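# Reorient a loose object on the upturned palm

## Task

An object sits loose on the upturned palm of the robot's hand. Rotate it using this hand alone until its orientation in the hand matches the two goal pictures. The wrist camera, its post and the arm's last link count as part of the hand. The task fails if the object touches anything else or leaves the hand. To finish, all of these must hold at once: the object rests still for a moment in the palm or fingers; it touches neither the wrist, the camera nor its post; the palm faces straight up; and no hand motor reads "moving" or "overload" or is building toward a shutdown (a motor that was off from the start is ignored). Then declare the task done.

## Robot and tools

Robot: one arm with a right hand on its end. The hand has an index, middle and ring finger plus a thumb, driven by sixteen motors. A wrist camera sits on a post. A fixed mast at the wrist, on the palm side, can collide with things; in hand-point axes it spans x +0.05 to +0.10 and z -0.16 to -0.11, reaching out to y = +0.06 m. Only the fingertip caps grip well.

Frames. Scene frame: origin on the table top under the arm's base, +z up, +y to the left when looking along +x. Hand-point frame: the hand point is in front of the palm where thumb, index and middle tips meet. +z runs along the straight fingers toward the tips, +x crosses the palm away from the thumb, +y points out of the palm face (the face is at y = -0.062 m). Straight-finger knuckles are at z = -0.017, with tips 0.139 m beyond; bending moves tips toward +y. So "palm facing straight up" means hand-point +y aligned with scene +z.

execute_actions(actions): a list of actions, run in order. Each action is a list of up to 15 rows; each row runs one control step (1/30 s). If an action has fewer than 15 rows, its last row repeats to fill 15 steps. An empty list only returns state and images. Each row has 24 numbers in [-1, 1]:
1-6: dx, dy, dz, rx, ry, rz, an offset of the hand point from its measured pose at the start of that action (for a call's first action, the last pose a result reported), expressed in the hand point's own axes. Rows are not cumulative; each is measured from that same start. Scale: 1.0 = 0.6 m or 180 degrees; rx, ry, rz form one rotation vector. All zeros means hold the start pose.
7-22: sixteen absolute hinge goals, each mapped linearly between its two stops, in this order: index_mcp, index_abd, index_pip, index_dip, thumb_cmc, thumb_axl, thumb_mcp, thumb_ipl, middle_mcp, middle_abd, middle_pip, middle_dip, ring_mcp, ring_abd, ring_pip, ring_dip. Brackets give degrees at +1, degrees at -1, and the straight value. Fingers: _mcp bends at the knuckle toward the palm as it goes to -1 (-18, +128; +0.75); _abd swings the finger sideways away from the thumb toward -1 (-60, +60; +0.00); _pip middle hinge (-29, +108; +0.58); _dip last hinge (-21, +117; +0.70). Thumb: thumb_cmc toward -1 swings it from flat beside the palm round to in front of it (-20, +120; +0.71); thumb_axl rolls it about its length (-27, +140; +0.68); thumb_mcp (-69, +109; +0.23) and thumb_ipl (-77, +108; +0.17) bend it, toward +z when thumb_axl is straight, and in thumb_cmc's -1 direction when thumb_axl is near -0.40.
23: current_limit, every motor's cap, linear from 0 mA at -1 to 550 mA at +1 (minimum 11 mA). It also limits hinge speed; far below 0 a finger may not lift.
24: speed, set-point rate = (speed + 1)/2 x 5.9 rad/s (minimum 0.001 of that), continuing after the action ends.
Starting values are current_limit +0.4, speed -0.6; the last values written persist.

Arm motion: each step the commanded pose is clipped to within 70 mm and 16 degrees of the measured pose, so a large offset may need several actions; after an action the arm goes only to the last clipped pose. Position wins over orientation when both are not reachable. Motions often end a centimetre or more off, usually low. The elbow may sag under load, lowering the hand and tipping the palm a bit more each action unless you re-aim at the pose to keep. Joint ranges (rad): waist -2.880 to 2.880, shoulder 0.000 to 3.142, elbow 0.000 to 3.019, wrist pitch -1.693 to 1.571, wrist yaw -1.571 to 1.571, wrist roll -2.094 to 2.094.

move(target, speed, blocking): target is one 24-number row as above; its pose part is an offset from the pose in the scene's latest result showing one, and the hand numbers are sent at the start. speed is top path speed in m/s, 0.002 to 0.5 (default 0.25); turning is capped at twice that in rad/s. The straight path lasts 0.5 to 10 s and does not slow for obstacles; faster moves and targets deeper past a contact hit harder. blocking=false returns after 0.5 s while motion continues; until a result shows the end, other moves and execute_actions are refused, so use wait or stop. The result adds a "move:" line: outcome (done, off_target, moving, held, fault) and limits (paced = pose clipped; held = a check blocked some steps, after which the arm may speed up), plus distance from target.

wait(seconds): 0 to 10; holds the last command, returns early if a running move ends. stop(): brakes a running move. zoom_image(camera, region): camera is cam_head_left, cam_head_right or cam_wrist; region [x0, y0, x1, y1] in pixels from the top-left, at most 504 x 504. show_instructions(): shows the reference goal images. finished_scene(scene): ends the current scene by number; irreversible, reports success.

Results: end_effector_position (m) and end_effector_quat_wxyz in the scene frame; "Hand target" is where the controller is driving. Per motor, in the order above: hand_goal, hand_measured (same scale), hand_current_ma (positive pushes toward -1), hand_state (moving, goal = within 0.02 at rest, blocked = at rest away from goal and pressing, overload = shut down); also hand_current_limit and hand_speed. Action calls list step readings; HELD marks a step partly held back. "pose unreachable" means the clearance check altered the command. FAULT or HAND FAULT lines stop the rest of that reply's motion calls. MOTOR HOT warns at 85 °C; at 100 °C an OVER-TEMPERATURE FAULT drops the arm.

Gripping: a finger presses only while its goal lies past the object's surface. A motor at 495 mA or more accumulates seconds (and recovers at the same rate below); at 5 s it shuts down for 10 s, then returns to its goal. A motor reading overload from the start is dead: 0 current, limp.

Avoid: the object touching anything but the hand, dropping it, knocking anything off the table, hard hits and fast contact. The robot keeps its last command while you think, and loose objects may get an occasional push. Cameras: cam_head_left, cam_head_right, cam_wrist, each 672 x 504.

Each tool is called after "Call:" as name(argument=value, ...) on one line, values as JSON.

Reference images:

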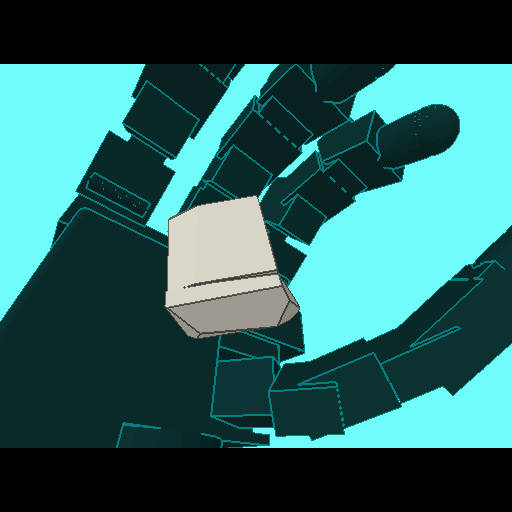

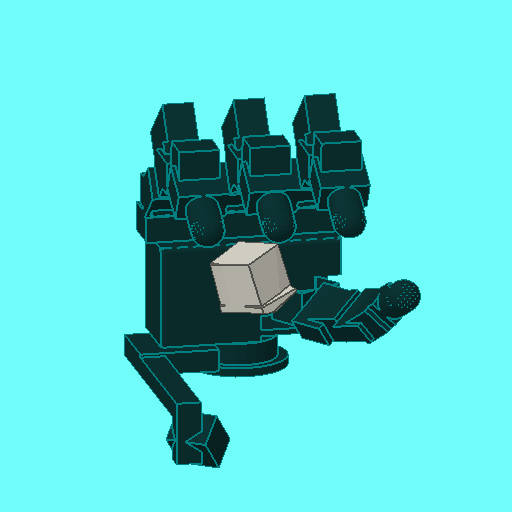

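## Session

Call:
execute_actions(actions=[])

Scene clock: 0.00 s.
end_effector_position=(+0.4974, +0.0079, +0.4150) hand_goal=(+0.046, +0.000, -0.008, +0.280, -0.104, +0.266, +0.032, -0.018, +0.046, +0.000, -0.008, +0.280, +0.046, +0.000, -0.008, +0.280) hand_measured=(+0.066, +0.000, -0.006, +0.282, -0.090, +0.270, +0.034, -0.016, +0.064, +0.000, -0.004, +0.282, +0.064, +0.000, -0.006, +0.282) hand_current_ma=(+103, +0, +14, +14, +71, +27, +11, +12, +93, +0, +16, +12, +93, +0, +15, +13) hand_state=(goal, goal, goal, goal, goal, goal, goal, goal, goal, goal, goal, goal, goal, goal, goal, goal) hand_current_limit=0.40 hand_speed=-0.60 end_effector_quat_wxyz=(+0.479, +0.512, +0.514, +0.495)
Joint positions: [0.097 1.104 0.581 0.483 0.068 0.022]
Joint velocities: [-0.005 -0.015  0.017 -0.022  0.022  0.022]
Motor temperatures (°C, as the motors report them): [28 26 27 28 25 27]
Hand target: +0.500, +0.008, +0.435; +0.488, +0.503, +0.504, +0.505

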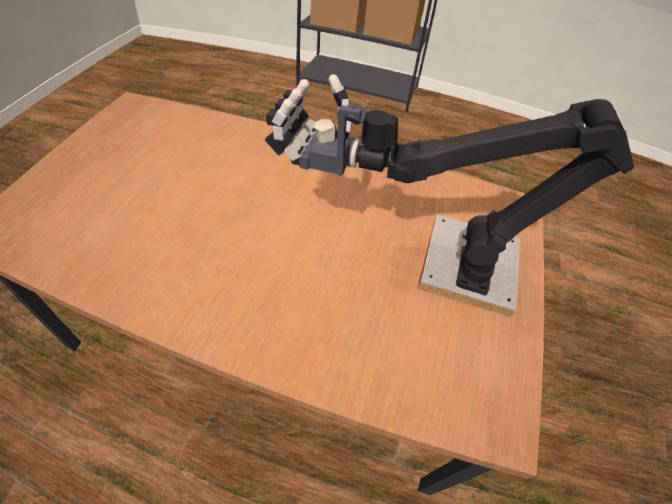

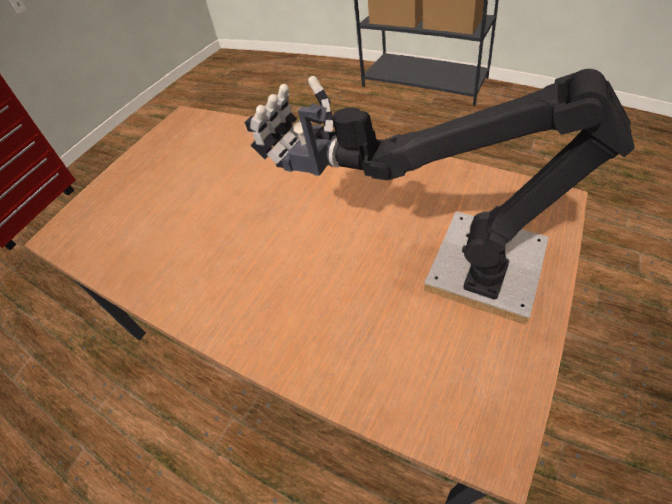

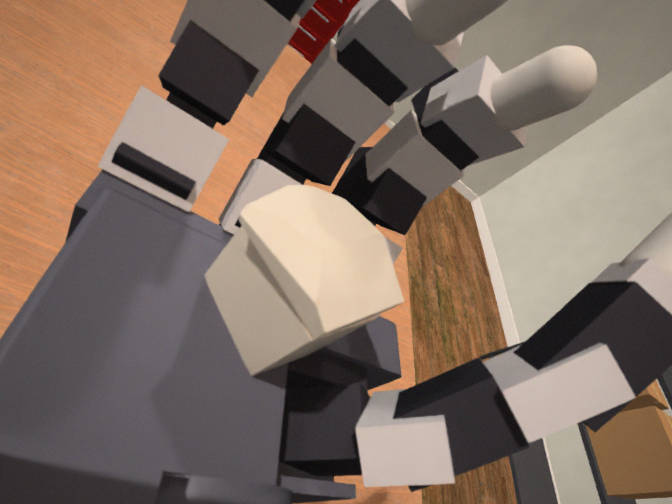

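Call:
zoom_image(camera="cam_wrist", region=[150,130,470,420])

Call:
zoom_image(camera="cam_head_left", region=[250,60,410,190])

Call:
show_instructions()

Region (150, 130, 470, 420) of cam_wrist's 672x504 image, scaled by 1.575, with more detail than that image has; it fills the top 457 rows of this view, and the rest is white.

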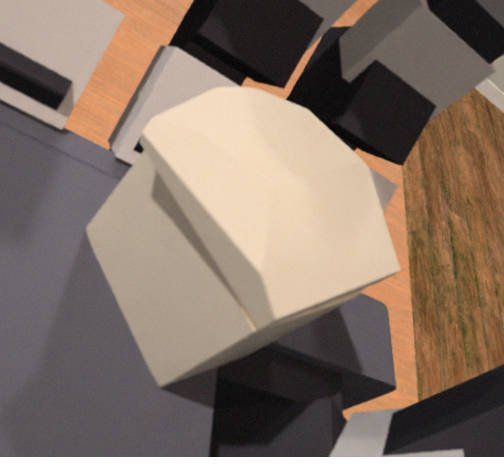

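Region (250, 60, 410, 190) of cam_head_left's 672x504 image, scaled by 3.150, with more detail than that image has; it fills the top 410 rows of this view, and the rest is white.

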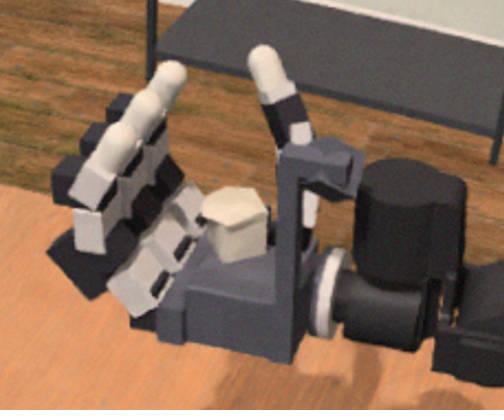

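Reference images for this scene: goal picture from the wrist camera place, goal picture looking into the palm.

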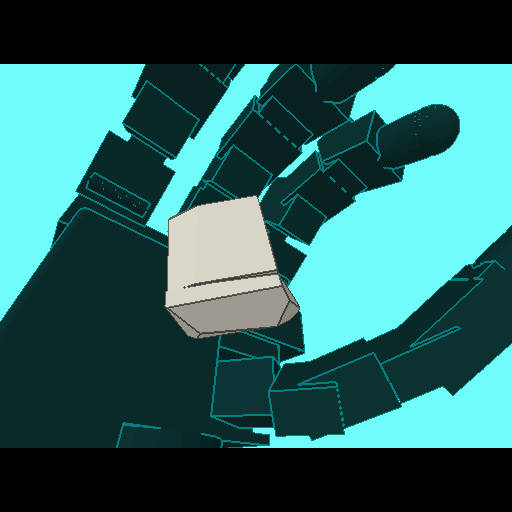

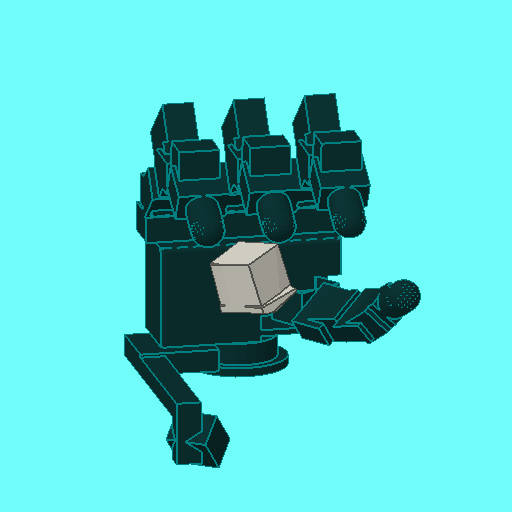

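Call:
execute_actions(actions=[[[0,0.033,0.004,-0.012,0,0,-0.45,0,0.2,0.28,-0.1,0.27,0.03,0,-0.45,0,0.2,0.28,-0.45,0,0.2,0.28,0.4,-0.6]],[[0,0.033,0.004,-0.012,0,0,-0.45,0,0.2,0.28,-0.1,0.27,0.03,0,-0.45,0,0.2,0.28,-0.45,0,0.2,0.28,0.4,-0.6]]])

Call:
zoom_image(camera="cam_head_left", region=[250,60,410,190])

Scene clock: 1.63 s.
end_effector_position=(+0.4974, +0.0079, +0.4150) hand_goal=(-0.450, +0.000, +0.200, +0.280, -0.100, +0.270, +0.030, +0.000, -0.450, +0.000, +0.200, +0.280, -0.450, +0.000, +0.200, +0.280) hand_measured=(-0.446, +0.000, +0.198, +0.282, -0.090, +0.270, +0.032, -0.004, -0.446, +0.000, +0.196, +0.282, -0.446, +0.000, +0.196, +0.282) hand_current_ma=(+24, +0, -15, +13, +49, +0, +12, -21, +22, +0, -17, +11, +22, +0, -16, +12) hand_state=(goal, goal, goal, goal, goal, goal, goal, goal, goal, goal, goal, goal, goal, goal, goal, goal) hand_current_limit=0.40 hand_speed=-0.60 end_effector_quat_wxyz=(+0.479, +0.512, +0.514, +0.495)
Joint positions: [0.097 1.104 0.581 0.483 0.068 0.022]
Joint velocities: [-0.015  0.015 -0.002 -0.012  0.037 -0.022]
Motor temperatures (°C, as the motors report them): [28 26 28 28 25 27]
Hand target: +0.500, +0.008, +0.434; +0.489, +0.503, +0.504, +0.504
Off the commanded pose: 0.020 m, 2 deg.
Step readings (end_effector_position; steps 1 to 15: 1st action; 16 to 30: 2nd action):
0: (+0.4974, +0.0079, +0.4150)
1: (+0.4974, +0.0079, +0.4150)
2: (+0.4974, +0.0079, +0.4150)
4: (+0.4974, +0.0079, +0.4150)
8: (+0.4974, +0.0079, +0.4150)
15: (+0.4974, +0.0079, +0.4150)
16: (+0.4974, +0.0079, +0.4150)
17: (+0.4974, +0.0079, +0.4150)
19: (+0.4974, +0.0079, +0.4150)
23: (+0.4974, +0.0079, +0.4150)
30: end_effector_position above

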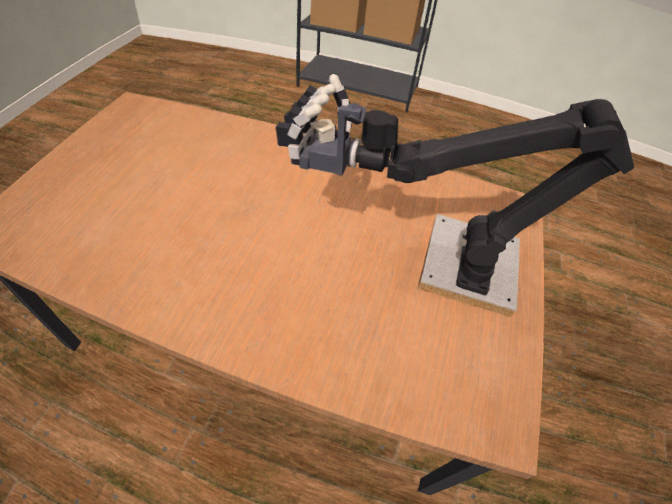

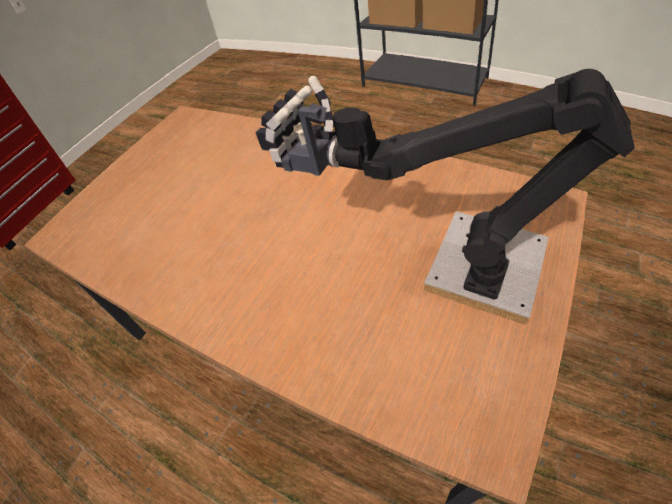

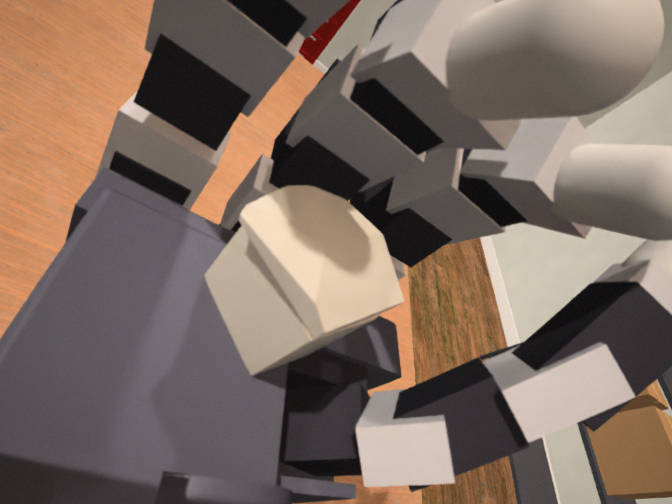

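Region (250, 60, 410, 190) of cam_head_left's 672x504 image, scaled by 3.150, with more detail than that image has; it fills the top 410 rows of this view, and the rest is white.

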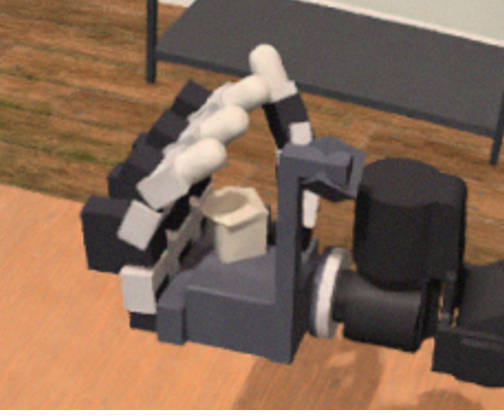

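Call:
execute_actions(actions=[[[0,0.033,0.004,-0.012,0,0,0.4,0,-0.2,0,-0.1,0.27,0.03,0,0.4,0,-0.2,0,0.1,0,0.2,0.28,0.4,-0.4]],[[0,0.033,0.004,-0.012,0,0,0.4,0,-0.9,-0.2,-0.1,0.27,0.03,0,0.4,0,-0.9,-0.2,0.1,0,0.2,0.28,0.4,-0.4]],[[0,0.033,0.004,-0.012,0,0,0.1,0,-0.9,-0.2,-0.1,0.27,0.03,0,0.4,0,-0.9,-0.2,0.1,0,0.2,0.28,0.4,-0.6]]])

Call:
zoom_image(camera="cam_head_left", region=[250,60,410,190])

Scene clock: 3.40 s.
end_effector_position=(+0.4974, +0.0079, +0.4150) hand_goal=(+0.100, +0.000, -0.900, -0.200, -0.100, +0.270, +0.030, +0.000, +0.400, +0.000, -0.900, -0.200, +0.100, +0.000, +0.200, +0.280) hand_measured=(+0.114, +0.000, -0.900, -0.198, -0.090, +0.270, +0.032, -0.004, +0.406, +0.000, -0.898, -0.198, +0.106, +0.000, +0.198, +0.282) hand_current_ma=(+77, +0, +1, +12, +49, +0, +12, -21, +34, +0, +5, +11, +34, +0, -7, +11) hand_state=(goal, goal, goal, goal, goal, goal, goal, goal, goal, goal, goal, goal, goal, goal, goal, goal) hand_current_limit=0.40 hand_speed=-0.60 end_effector_quat_wxyz=(+0.479, +0.512, +0.514, +0.495)
Joint positions: [0.097 1.104 0.581 0.483 0.068 0.022]
Joint velocities: [ 0.005 -0.015 -0.012  0.012  0.007  0.007]
Motor temperatures (°C, as the motors report them): [28 26 28 28 25 27]
Hand target: +0.500, +0.008, +0.434; +0.489, +0.503, +0.504, +0.504
Off the commanded pose: 0.020 m, 2 deg.
Step readings (end_effector_position; steps 1 to 15: 1st action; 16 to 30: 2nd action; 31 to 45: 3rd action):
0: (+0.4974, +0.0079, +0.4150)
1: (+0.4974, +0.0079, +0.4150)
2: (+0.4974, +0.0079, +0.4150)
4: (+0.4974, +0.0079, +0.4150)
8: (+0.4974, +0.0079, +0.4150)
15: (+0.4974, +0.0079, +0.4150)
16: (+0.4974, +0.0079, +0.4150)
17: (+0.4974, +0.0079, +0.4150)
19: (+0.4974, +0.0079, +0.4150)
23: (+0.4974, +0.0079, +0.4150)
30: (+0.4974, +0.0079, +0.4150)
31: (+0.4974, +0.0079, +0.4150)
32: (+0.4974, +0.0079, +0.4150)
34: (+0.4974, +0.0079, +0.4150)
38: (+0.4974, +0.0079, +0.4150)
45: end_effector_position above

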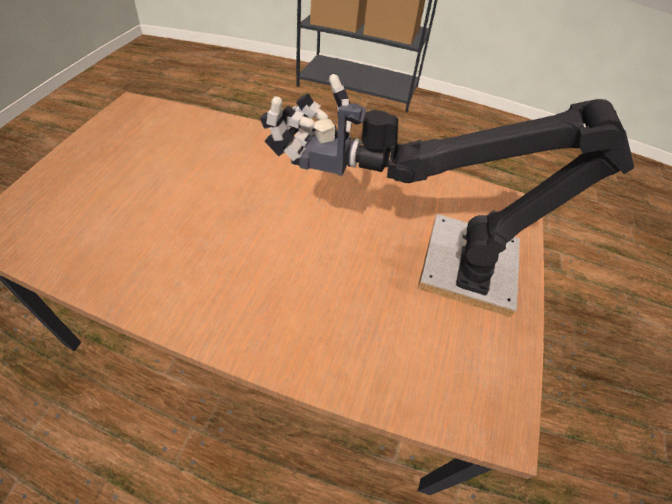

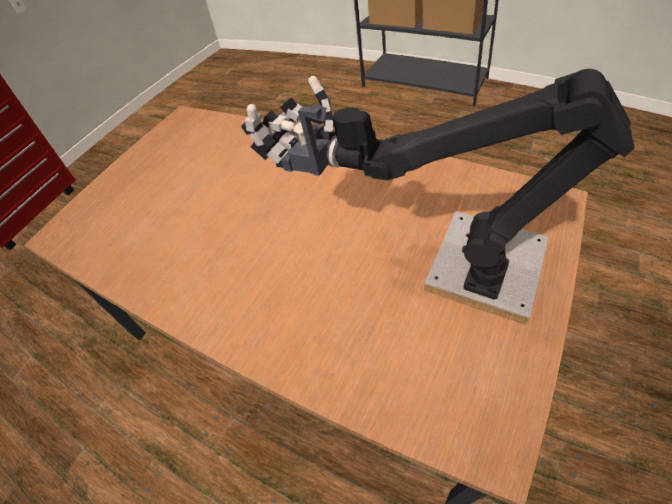

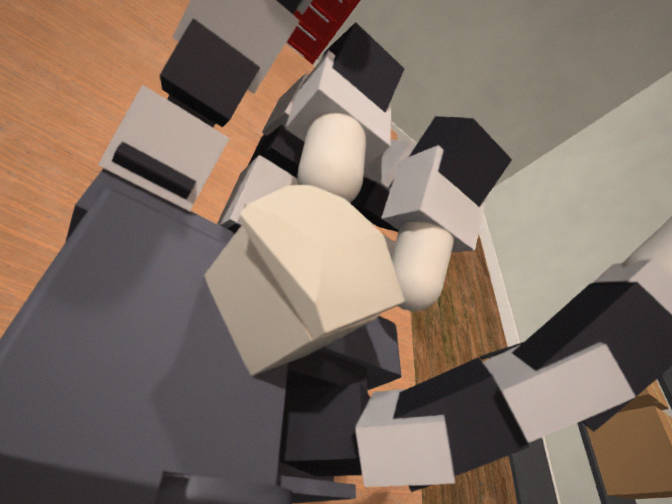

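Region (250, 60, 410, 190) of cam_head_left's 672x504 image, scaled by 3.150, with more detail than that image has; it fills the top 410 rows of this view, and the rest is white.

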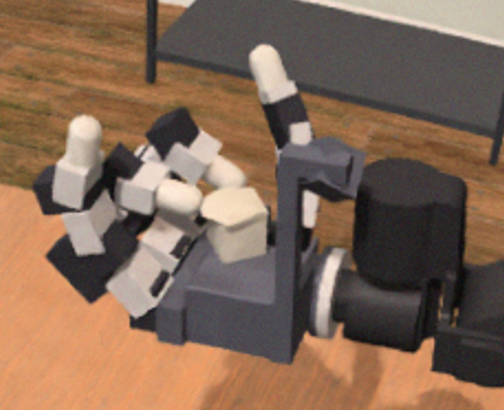

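Call:
execute_actions(actions=[[[0,0.033,0.004,-0.012,0,0,0.05,0,-0.95,-0.4,-0.1,0.27,0.03,0,0.5,0,-0.9,-0.2,-0.2,0,-0.5,-0.2,0.4,-0.4]],[[0,0.033,0.004,-0.012,0,0,0.05,0.3,-0.95,-0.4,-0.1,0.27,0.03,0,0.5,0,-0.9,-0.2,-0.45,0,-0.5,-0.1,0.4,-0.5]],[[0,0.033,0.004,-0.012,0,0,0.05,0.3,-0.95,-0.4,-0.1,0.27,0.03,0,0.5,0,-0.9,-0.2,-0.45,-0.4,-0.5,-0.1,0.4,-0.6]]])

Call:
zoom_image(camera="cam_head_left", region=[250,60,410,190])

Scene clock: 5.23 s.
end_effector_position=(+0.4974, +0.0079, +0.4150) hand_goal=(+0.050, +0.300, -0.950, -0.400, -0.100, +0.270, +0.030, +0.000, +0.500, +0.000, -0.900, -0.200, -0.450, -0.400, -0.500, -0.100) hand_measured=(+0.064, +0.298, -0.950, -0.398, -0.090, +0.270, +0.032, -0.004, +0.506, +0.000, -0.900, -0.198, -0.448, -0.396, -0.500, -0.104) hand_current_ma=(+71, -13, +0, +13, +49, +0, +12, -21, +29, +0, +4, +11, +10, +9, -2, -20) hand_state=(goal, goal, goal, goal, goal, goal, goal, goal, goal, goal, goal, goal, goal, moving, goal, goal) hand_current_limit=0.40 hand_speed=-0.60 end_effector_quat_wxyz=(+0.479, +0.512, +0.514, +0.495)
Joint positions: [0.097 1.104 0.581 0.483 0.068 0.022]
Joint velocities: [-0.015 -0.005 -0.017 -0.002  0.095 -0.066]
Motor temperatures (°C, as the motors report them): [28 26 29 28 25 27]
Hand target: +0.500, +0.008, +0.434; +0.489, +0.503, +0.504, +0.504
Off the commanded pose: 0.020 m, 2 deg.
Step readings (end_effector_position; steps 1 to 15: 1st action; 16 to 30: 2nd action; 31 to 45: 3rd action):
0: (+0.4974, +0.0079, +0.4150)
1: (+0.4974, +0.0079, +0.4150)
2: (+0.4974, +0.0079, +0.4150)
4: (+0.4974, +0.0079, +0.4150)
8: (+0.4974, +0.0079, +0.4150)
15: (+0.4974, +0.0079, +0.4150)
16: (+0.4974, +0.0079, +0.4150)
17: (+0.4974, +0.0079, +0.4150)
19: (+0.4974, +0.0079, +0.4150)
23: (+0.4974, +0.0079, +0.4150)
30: (+0.4974, +0.0079, +0.4150)
31: (+0.4974, +0.0079, +0.4150)
32: (+0.4974, +0.0079, +0.4150)
34: (+0.4974, +0.0079, +0.4150)
38: (+0.4974, +0.0079, +0.4150)
45: end_effector_position above

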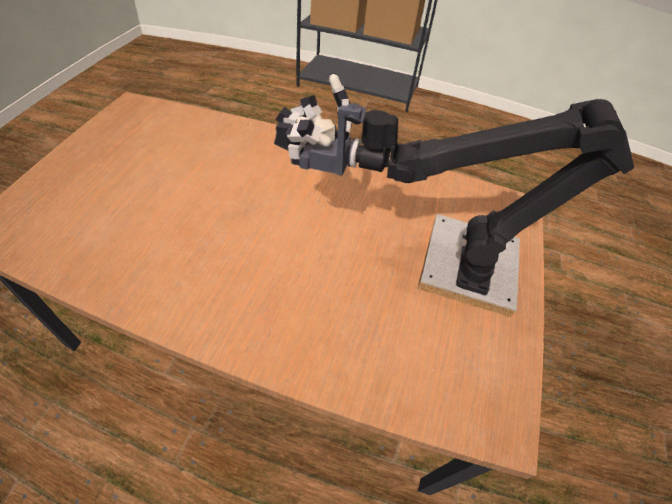

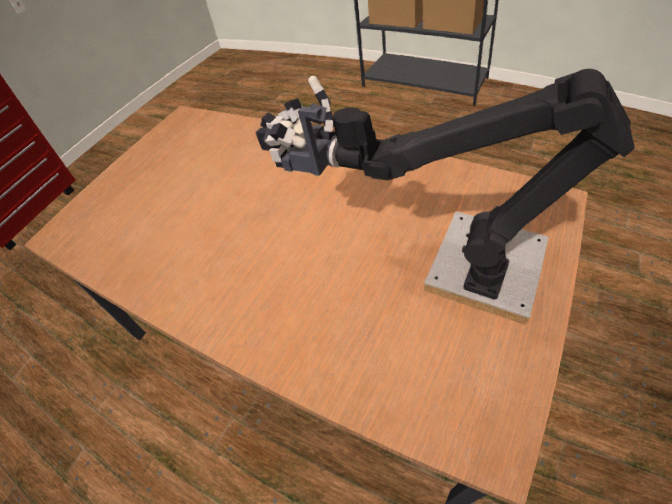

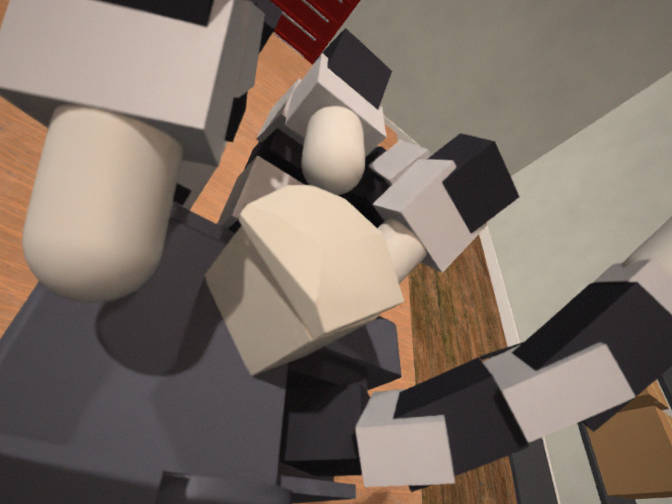

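Region (250, 60, 410, 190) of cam_head_left's 672x504 image, scaled by 3.150, with more detail than that image has; it fills the top 410 rows of this view, and the rest is white.

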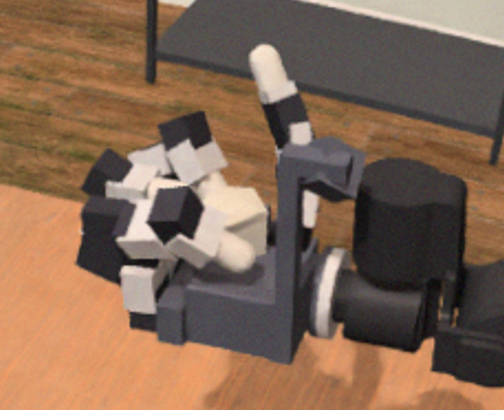

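Call:
execute_actions(actions=[[[0,0.033,0.004,-0.012,0,0,0.05,0.5,-0.95,-0.4,-0.1,0.27,0.03,0,0.5,0,-0.9,-0.2,-0.3,-0.6,-0.8,-0.3,0.4,-0.6]],[[0,0.033,0.004,-0.012,0,0,-0.25,0.5,-0.85,-0.1,-0.1,0.27,0.03,0,0.5,0,-0.9,-0.2,-0.2,-0.6,-0.9,-0.4,0.4,-0.6]]])

Call:
zoom_image(camera="cam_head_left", region=[250,60,410,190])

Scene clock: 6.43 s.
end_effector_position=(+0.4974, +0.0079, +0.4150) hand_goal=(-0.250, +0.500, -0.850, -0.100, -0.100, +0.270, +0.030, +0.000, +0.500, +0.000, -0.900, -0.200, -0.200, -0.600, -0.900, -0.400) hand_measured=(-0.242, +0.498, -0.856, -0.104, -0.090, +0.270, +0.032, -0.004, +0.506, +0.000, -0.900, -0.198, -0.198, -0.598, -0.884, -0.386) hand_current_ma=(+41, -11, -38, -22, +49, +0, +12, -21, +29, +0, +4, +11, +9, +8, +78, +67) hand_state=(goal, goal, goal, goal, goal, goal, goal, goal, goal, goal, goal, goal, goal, goal, goal, goal) hand_current_limit=0.40 hand_speed=-0.60 end_effector_quat_wxyz=(+0.479, +0.512, +0.514, +0.495)
Joint positions: [0.097 1.104 0.581 0.483 0.068 0.022]
Joint velocities: [-0.015 -0.015 -0.007 -0.007 -0.022  0.066]
Motor temperatures (°C, as the motors report them): [28 26 29 28 25 27]
Hand target: +0.500, +0.008, +0.434; +0.489, +0.503, +0.504, +0.504
Off the commanded pose: 0.020 m, 2 deg.
Step readings (end_effector_position; steps 1 to 15: 1st action; 16 to 30: 2nd action):
0: (+0.4974, +0.0079, +0.4150)
1: (+0.4974, +0.0079, +0.4150)
2: (+0.4974, +0.0079, +0.4150)
4: (+0.4974, +0.0079, +0.4150)
8: (+0.4974, +0.0079, +0.4150)
15: (+0.4974, +0.0079, +0.4150)
16: (+0.4974, +0.0079, +0.4150)
17: (+0.4974, +0.0079, +0.4150)
19: (+0.4974, +0.0079, +0.4150)
23: (+0.4974, +0.0079, +0.4150)
30: end_effector_position above

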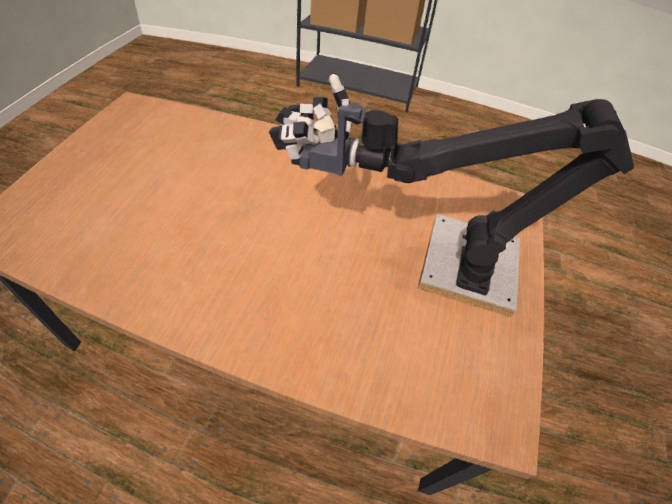

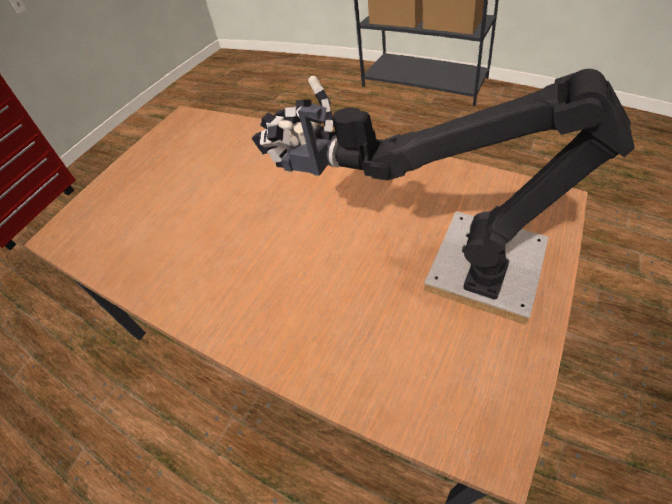

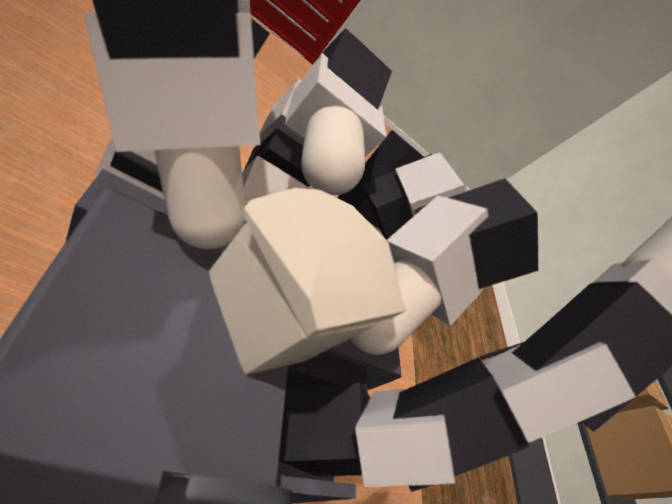

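Region (250, 60, 410, 190) of cam_head_left's 672x504 image, scaled by 3.150, with more detail than that image has; it fills the top 410 rows of this view, and the rest is white.

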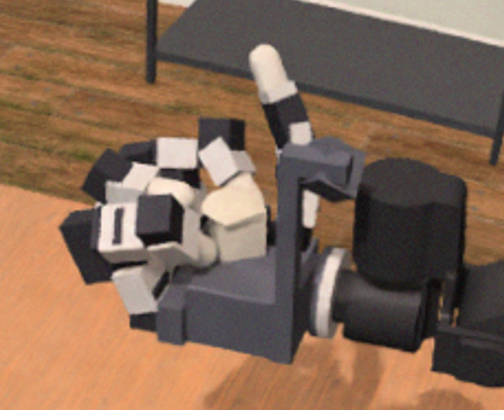

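Slight clockwise turn. Squeeze more to form a couple.

Call:
execute_actions(actions=[[[0,0.033,0.004,-0.012,0,0,-0.45,0.95,-0.95,-0.15,-0.1,0.27,0.03,0,0.5,0,-0.9,-0.2,-0.2,-0.95,-1,-0.35,0.4,-0.6]],[[0,0.033,0.004,-0.012,0,0,-0.45,0.95,-0.95,-0.15,-0.1,0.27,0.03,0,0.5,0,-0.9,-0.2,-0.2,-0.95,-1,-0.35,0.4,-0.6]]])

Scene clock: 7.53 s.
end_effector_position=(+0.4974, +0.0079, +0.4150) hand_goal=(-0.450, +0.950, -0.950, -0.150, -0.100, +0.270, +0.030, +0.000, +0.500, +0.000, -0.900, -0.200, -0.200, -0.950, -1.000, -0.350) hand_measured=(-0.416, +0.948, -0.910, -0.136, -0.090, +0.270, +0.032, -0.004, +0.506, +0.000, -0.900, -0.198, -0.194, -0.946, -1.000, -0.348) hand_current_ma=(+177, -6, +218, +71, +49, +0, +12, -21, +29, +0, +4, +11, +37, +17, +4, +9) hand_state=(blocked, goal, blocked, goal, goal, goal, goal, goal, goal, goal, goal, goal, goal, goal, goal, goal) hand_current_limit=0.40 hand_speed=-0.60 end_effector_quat_wxyz=(+0.479, +0.512, +0.514, +0.495)
Joint positions: [0.097 1.104 0.581 0.483 0.068 0.022]
Joint velocities: [-0.015  0.005  0.002 -0.012  0.007  0.007]
Motor temperatures (°C, as the motors report them): [28 26 29 28 25 27]
Hand target: +0.500, +0.008, +0.434; +0.489, +0.503, +0.504, +0.504
Off the commanded pose: 0.020 m, 2 deg.
Step readings (end_effector_position; steps 1 to 15: 1st action; 16 to 30: 2nd action):
0: (+0.4974, +0.0079, +0.4150)
1: (+0.4974, +0.0079, +0.4150)
2: (+0.4974, +0.0079, +0.4150)
4: (+0.4974, +0.0079, +0.4150)
8: (+0.4974, +0.0079, +0.4150)
15: (+0.4974, +0.0079, +0.4150)
16: (+0.4974, +0.0079, +0.4150)
17: (+0.4974, +0.0079, +0.4150)
19: (+0.4974, +0.0079, +0.4150)
23: (+0.4974, +0.0079, +0.4150)
30: end_effector_position above

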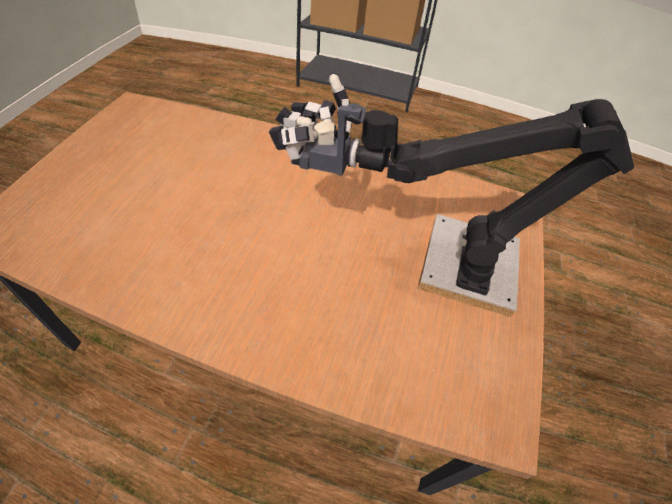

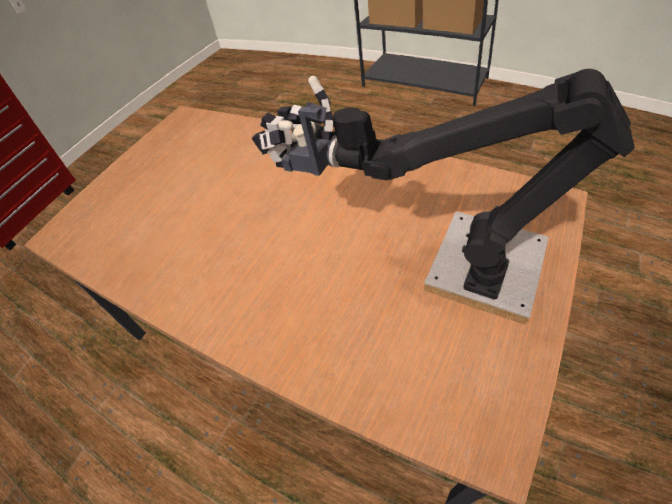

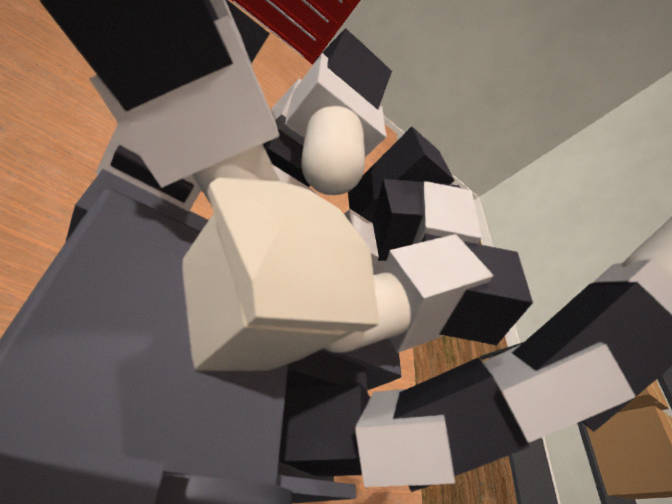

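Call:
execute_actions(actions=[[[0,0.033,0.004,-0.012,0,0,-0.42,0.95,-0.92,-0.14,-0.1,-0.4,-0.3,-0.4,0.5,0,-0.9,-0.2,0.1,0.2,-1,-0.4,0.4,-0.3]],[[0,0.033,0.004,-0.012,0,0,-0.42,0.95,-0.92,-0.14,-0.1,-0.4,-0.7,-0.6,0.5,0,-0.9,-0.2,-0.15,0.2,-0.9,-0.3,0.4,-0.4]],[[0,0.033,0.004,-0.012,0,0,-0.42,0.95,-0.92,-0.14,-0.1,-0.4,-0.7,-0.6,0.5,0,-0.9,-0.2,-0.2,-0.4,-0.9,-0.3,0.4,-0.6]],[[0,0.033,0.004,-0.012,0,0,-0.42,0.95,-0.92,-0.14,-0.1,-0.4,-0.7,-0.6,0.5,0,-0.9,-0.2,-0.3,-0.7,-0.9,-0.3,0.4,-0.6]]])

Call:
zoom_image(camera="cam_head_left", region=[250,60,410,190])

Scene clock: 9.77 s.
end_effector_position=(+0.4974, +0.0079, +0.4150) hand_goal=(-0.420, +0.950, -0.920, -0.140, -0.100, -0.400, -0.700, -0.600, +0.500, +0.000, -0.900, -0.200, -0.300, -0.700, -0.900, -0.300) hand_measured=(-0.418, +0.944, -0.896, -0.130, -0.074, -0.410, -0.532, -0.570, +0.506, +0.000, -0.900, -0.198, -0.206, -0.370, -0.866, -0.296) hand_current_ma=(+4, -26, +141, +58, +134, -76, +383, +204, +29, +0, +4, +11, +380, +368, +170, +23) hand_state=(goal, goal, moving, goal, blocked, goal, blocked, blocked, goal, goal, goal, goal, moving, moving, blocked, goal) hand_current_limit=0.40 hand_speed=-0.60 end_effector_quat_wxyz=(+0.479, +0.512, +0.514, +0.495)
Joint positions: [0.097 1.104 0.581 0.483 0.068 0.022]
Joint velocities: [-0.015 -0.005 -0.017  0.007  0.037 -0.037]
Motor temperatures (°C, as the motors report them): [28 26 30 28 25 27]
Hand target: +0.500, +0.008, +0.434; +0.489, +0.503, +0.504, +0.504
Off the commanded pose: 0.020 m, 2 deg.
Step readings (end_effector_position; steps 1 to 15: 1st action; 16 to 30: 2nd action; 31 to 45: 3rd action; 46 to 60: 4th action):
0: (+0.4974, +0.0079, +0.4150)
1: (+0.4974, +0.0079, +0.4150)
2: (+0.4974, +0.0079, +0.4150)
4: (+0.4974, +0.0079, +0.4150)
8: (+0.4974, +0.0079, +0.4150)
15: (+0.4974, +0.0079, +0.4150)
16: (+0.4974, +0.0079, +0.4150)
17: (+0.4974, +0.0079, +0.4150)
19: (+0.4974, +0.0079, +0.4150)
23: (+0.4974, +0.0079, +0.4150)
30: (+0.4974, +0.0079, +0.4150)
31: (+0.4974, +0.0079, +0.4150)
32: (+0.4974, +0.0079, +0.4150)
34: (+0.4974, +0.0079, +0.4150)
38: (+0.4974, +0.0079, +0.4150)
45: (+0.4974, +0.0079, +0.4150)
46: (+0.4974, +0.0079, +0.4150)
47: (+0.4974, +0.0079, +0.4150)
49: (+0.4974, +0.0079, +0.4150)
53: (+0.4974, +0.0079, +0.4150)
60: end_effector_position above

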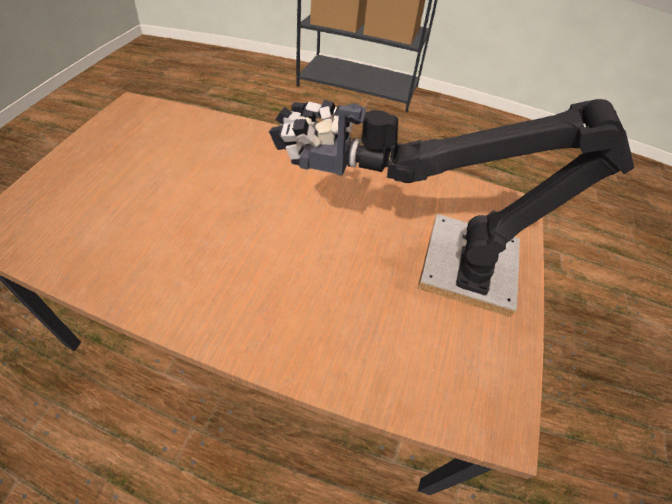

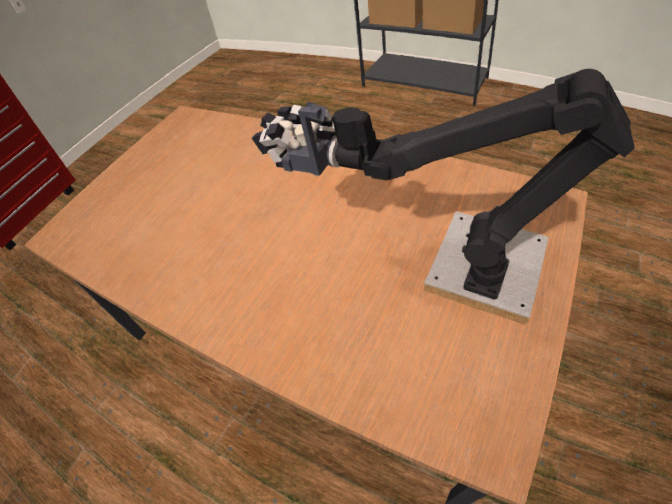

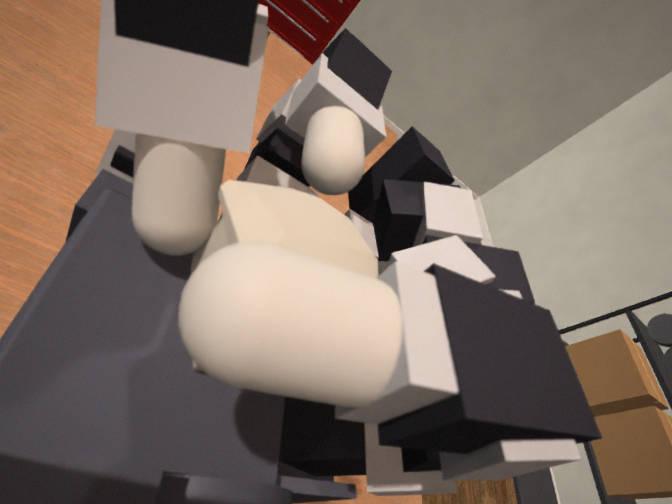

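Region (250, 60, 410, 190) of cam_head_left's 672x504 image, scaled by 3.150, with more detail than that image has; it fills the top 410 rows of this view, and the rest is white.

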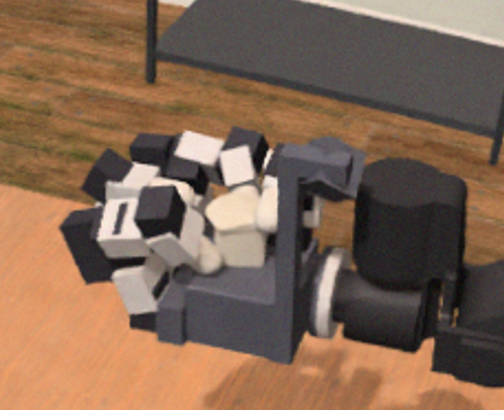

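Thumb landed on top. Lift it off.

Call:
execute_actions(actions=[[[0,0.033,0.004,-0.012,0,0,-0.42,0.95,-0.92,-0.14,0.3,-0.4,-0.3,-0.5,0.5,0,-0.9,-0.2,-0.22,-0.6,-0.9,-0.3,0.4,-0.6]],[[0,0.033,0.004,-0.012,0,0,-0.42,0.95,-0.92,-0.14,0.5,-0.4,-0.5,-0.7,0.5,0,-0.9,-0.2,-0.25,-0.8,-0.95,-0.3,0.4,-0.6]]])

Scene clock: 10.93 s.
end_effector_position=(+0.4974, +0.0079, +0.4150) hand_goal=(-0.420, +0.950, -0.920, -0.140, +0.500, -0.400, -0.500, -0.700, +0.500, +0.000, -0.900, -0.200, -0.250, -0.800, -0.950, -0.300) hand_measured=(-0.430, +0.936, -0.864, -0.108, +0.502, -0.402, -0.498, -0.700, +0.506, +0.000, -0.900, -0.198, -0.208, -0.504, -0.886, -0.308) hand_current_ma=(-51, -65, +306, +159, +6, -12, +10, +4, +29, +0, +4, +11, +230, +385, +323, -36) hand_state=(goal, goal, blocked, blocked, goal, goal, goal, goal, goal, goal, goal, goal, blocked, blocked, blocked, goal) hand_current_limit=0.40 hand_speed=-0.60 end_effector_quat_wxyz=(+0.479, +0.512, +0.514, +0.495)
Joint positions: [0.097 1.104 0.581 0.483 0.068 0.022]
Joint velocities: [-0.015 -0.005 -0.017  0.007  0.037 -0.051]
Motor temperatures (°C, as the motors report them): [28 26 30 28 25 27]
Hand target: +0.500, +0.008, +0.434; +0.489, +0.503, +0.504, +0.504
Off the commanded pose: 0.020 m, 2 deg.
Step readings (end_effector_position; steps 1 to 15: 1st action; 16 to 30: 2nd action):
0: (+0.4974, +0.0079, +0.4150)
1: (+0.4974, +0.0079, +0.4150)
2: (+0.4974, +0.0079, +0.4150)
4: (+0.4974, +0.0079, +0.4150)
8: (+0.4974, +0.0079, +0.4150)
15: (+0.4974, +0.0079, +0.4150)
16: (+0.4974, +0.0079, +0.4150)
17: (+0.4974, +0.0079, +0.4150)
19: (+0.4974, +0.0079, +0.4150)
23: (+0.4974, +0.0079, +0.4150)
30: end_effector_position above

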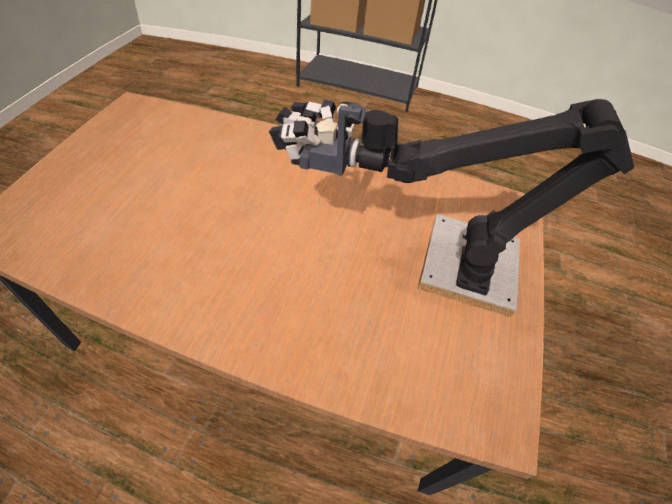

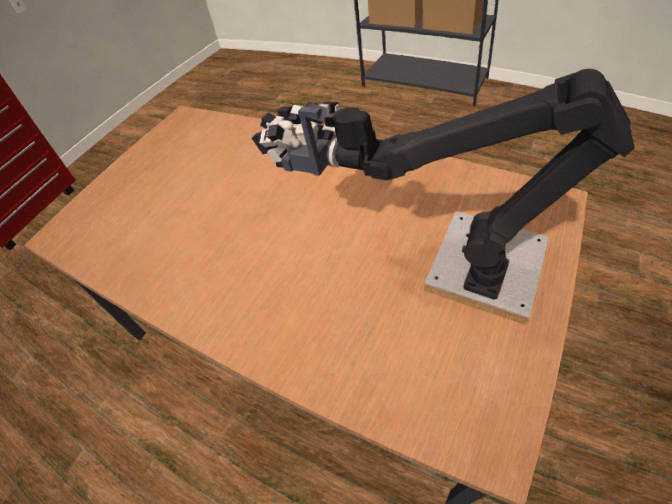

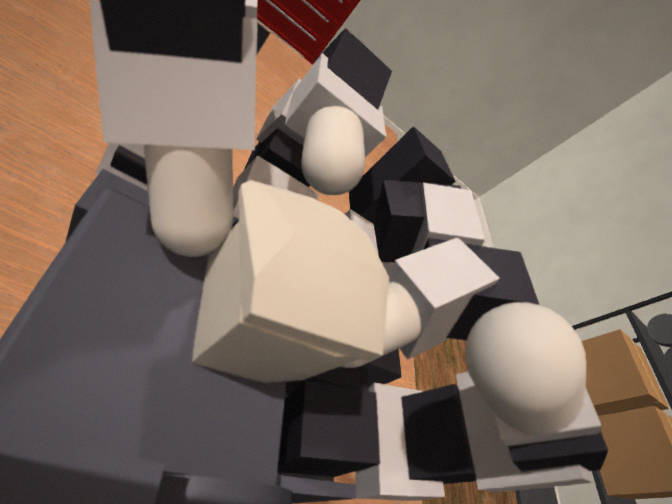

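Call:
execute_actions(actions=[[[0,0.033,0.004,-0.012,0,0,-0.6,1,-0.85,-0.05,0.6,-0.5,-0.5,-0.7,0.6,0,-0.9,-0.2,-0.1,-0.8,-1,-0.35,0.4,-0.7]],[[0,0.033,0.004,-0.012,0,0,-0.75,1,-0.85,-0.05,0.6,-0.5,-0.5,-0.7,0.6,0,-0.9,-0.2,0,-0.95,-1,-0.35,0.4,-0.7]]])

Scene clock: 12.17 s.
end_effector_position=(+0.4974, +0.0079, +0.4150) hand_goal=(-0.750, +1.000, -0.850, -0.050, +0.600, -0.500, -0.500, -0.700, +0.600, +0.000, -0.900, -0.200, +0.000, -0.950, -1.000, -0.350) hand_measured=(-0.530, +1.000, -0.834, -0.040, +0.602, -0.498, -0.498, -0.700, +0.606, +0.000, -0.900, -0.198, +0.002, -0.946, -1.000, -0.348) hand_current_ma=(+385, +0, +91, +48, +11, +12, +8, +4, +31, +0, +4, +11, +6, +13, +2, +11) hand_state=(blocked, goal, goal, goal, goal, goal, goal, goal, goal, goal, goal, goal, goal, goal, goal, goal) hand_current_limit=0.40 hand_speed=-0.70 end_effector_quat_wxyz=(+0.479, +0.512, +0.514, +0.495)
Joint positions: [0.097 1.104 0.581 0.483 0.068 0.022]
Joint velocities: [-0.015 -0.015 -0.007 -0.002  0.037  0.007]
Motor temperatures (°C, as the motors report them): [28 26 30 28 25 27]
Hand target: +0.500, +0.008, +0.434; +0.489, +0.503, +0.504, +0.504
Off the commanded pose: 0.020 m, 2 deg.
Step readings (end_effector_position; steps 1 to 15: 1st action; 16 to 30: 2nd action):
0: (+0.4974, +0.0079, +0.4150)
1: (+0.4974, +0.0079, +0.4150)
2: (+0.4974, +0.0079, +0.4150)
4: (+0.4974, +0.0079, +0.4150)
8: (+0.4974, +0.0079, +0.4150)
15: (+0.4974, +0.0079, +0.4150)
16: (+0.4974, +0.0079, +0.4150)
17: (+0.4974, +0.0079, +0.4150)
19: (+0.4974, +0.0079, +0.4150)
23: (+0.4974, +0.0079, +0.4150)
30: end_effector_position above

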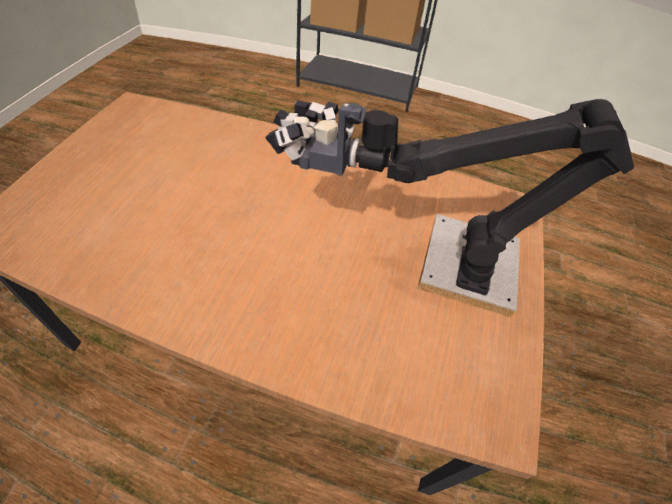

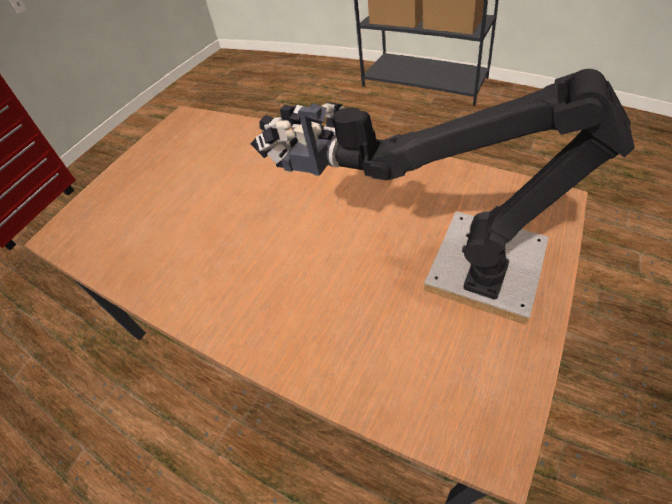

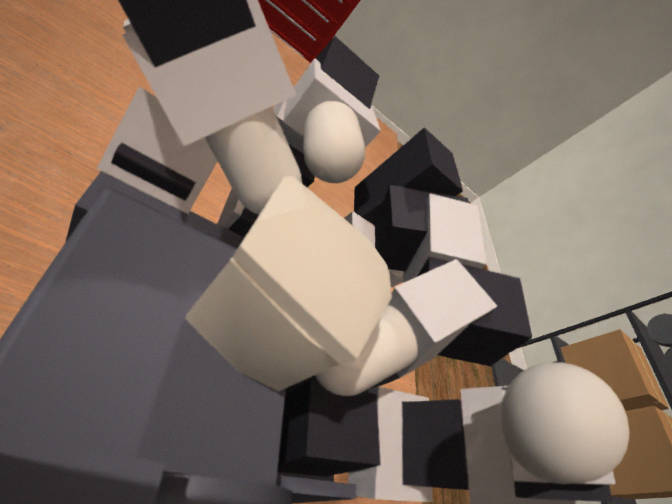

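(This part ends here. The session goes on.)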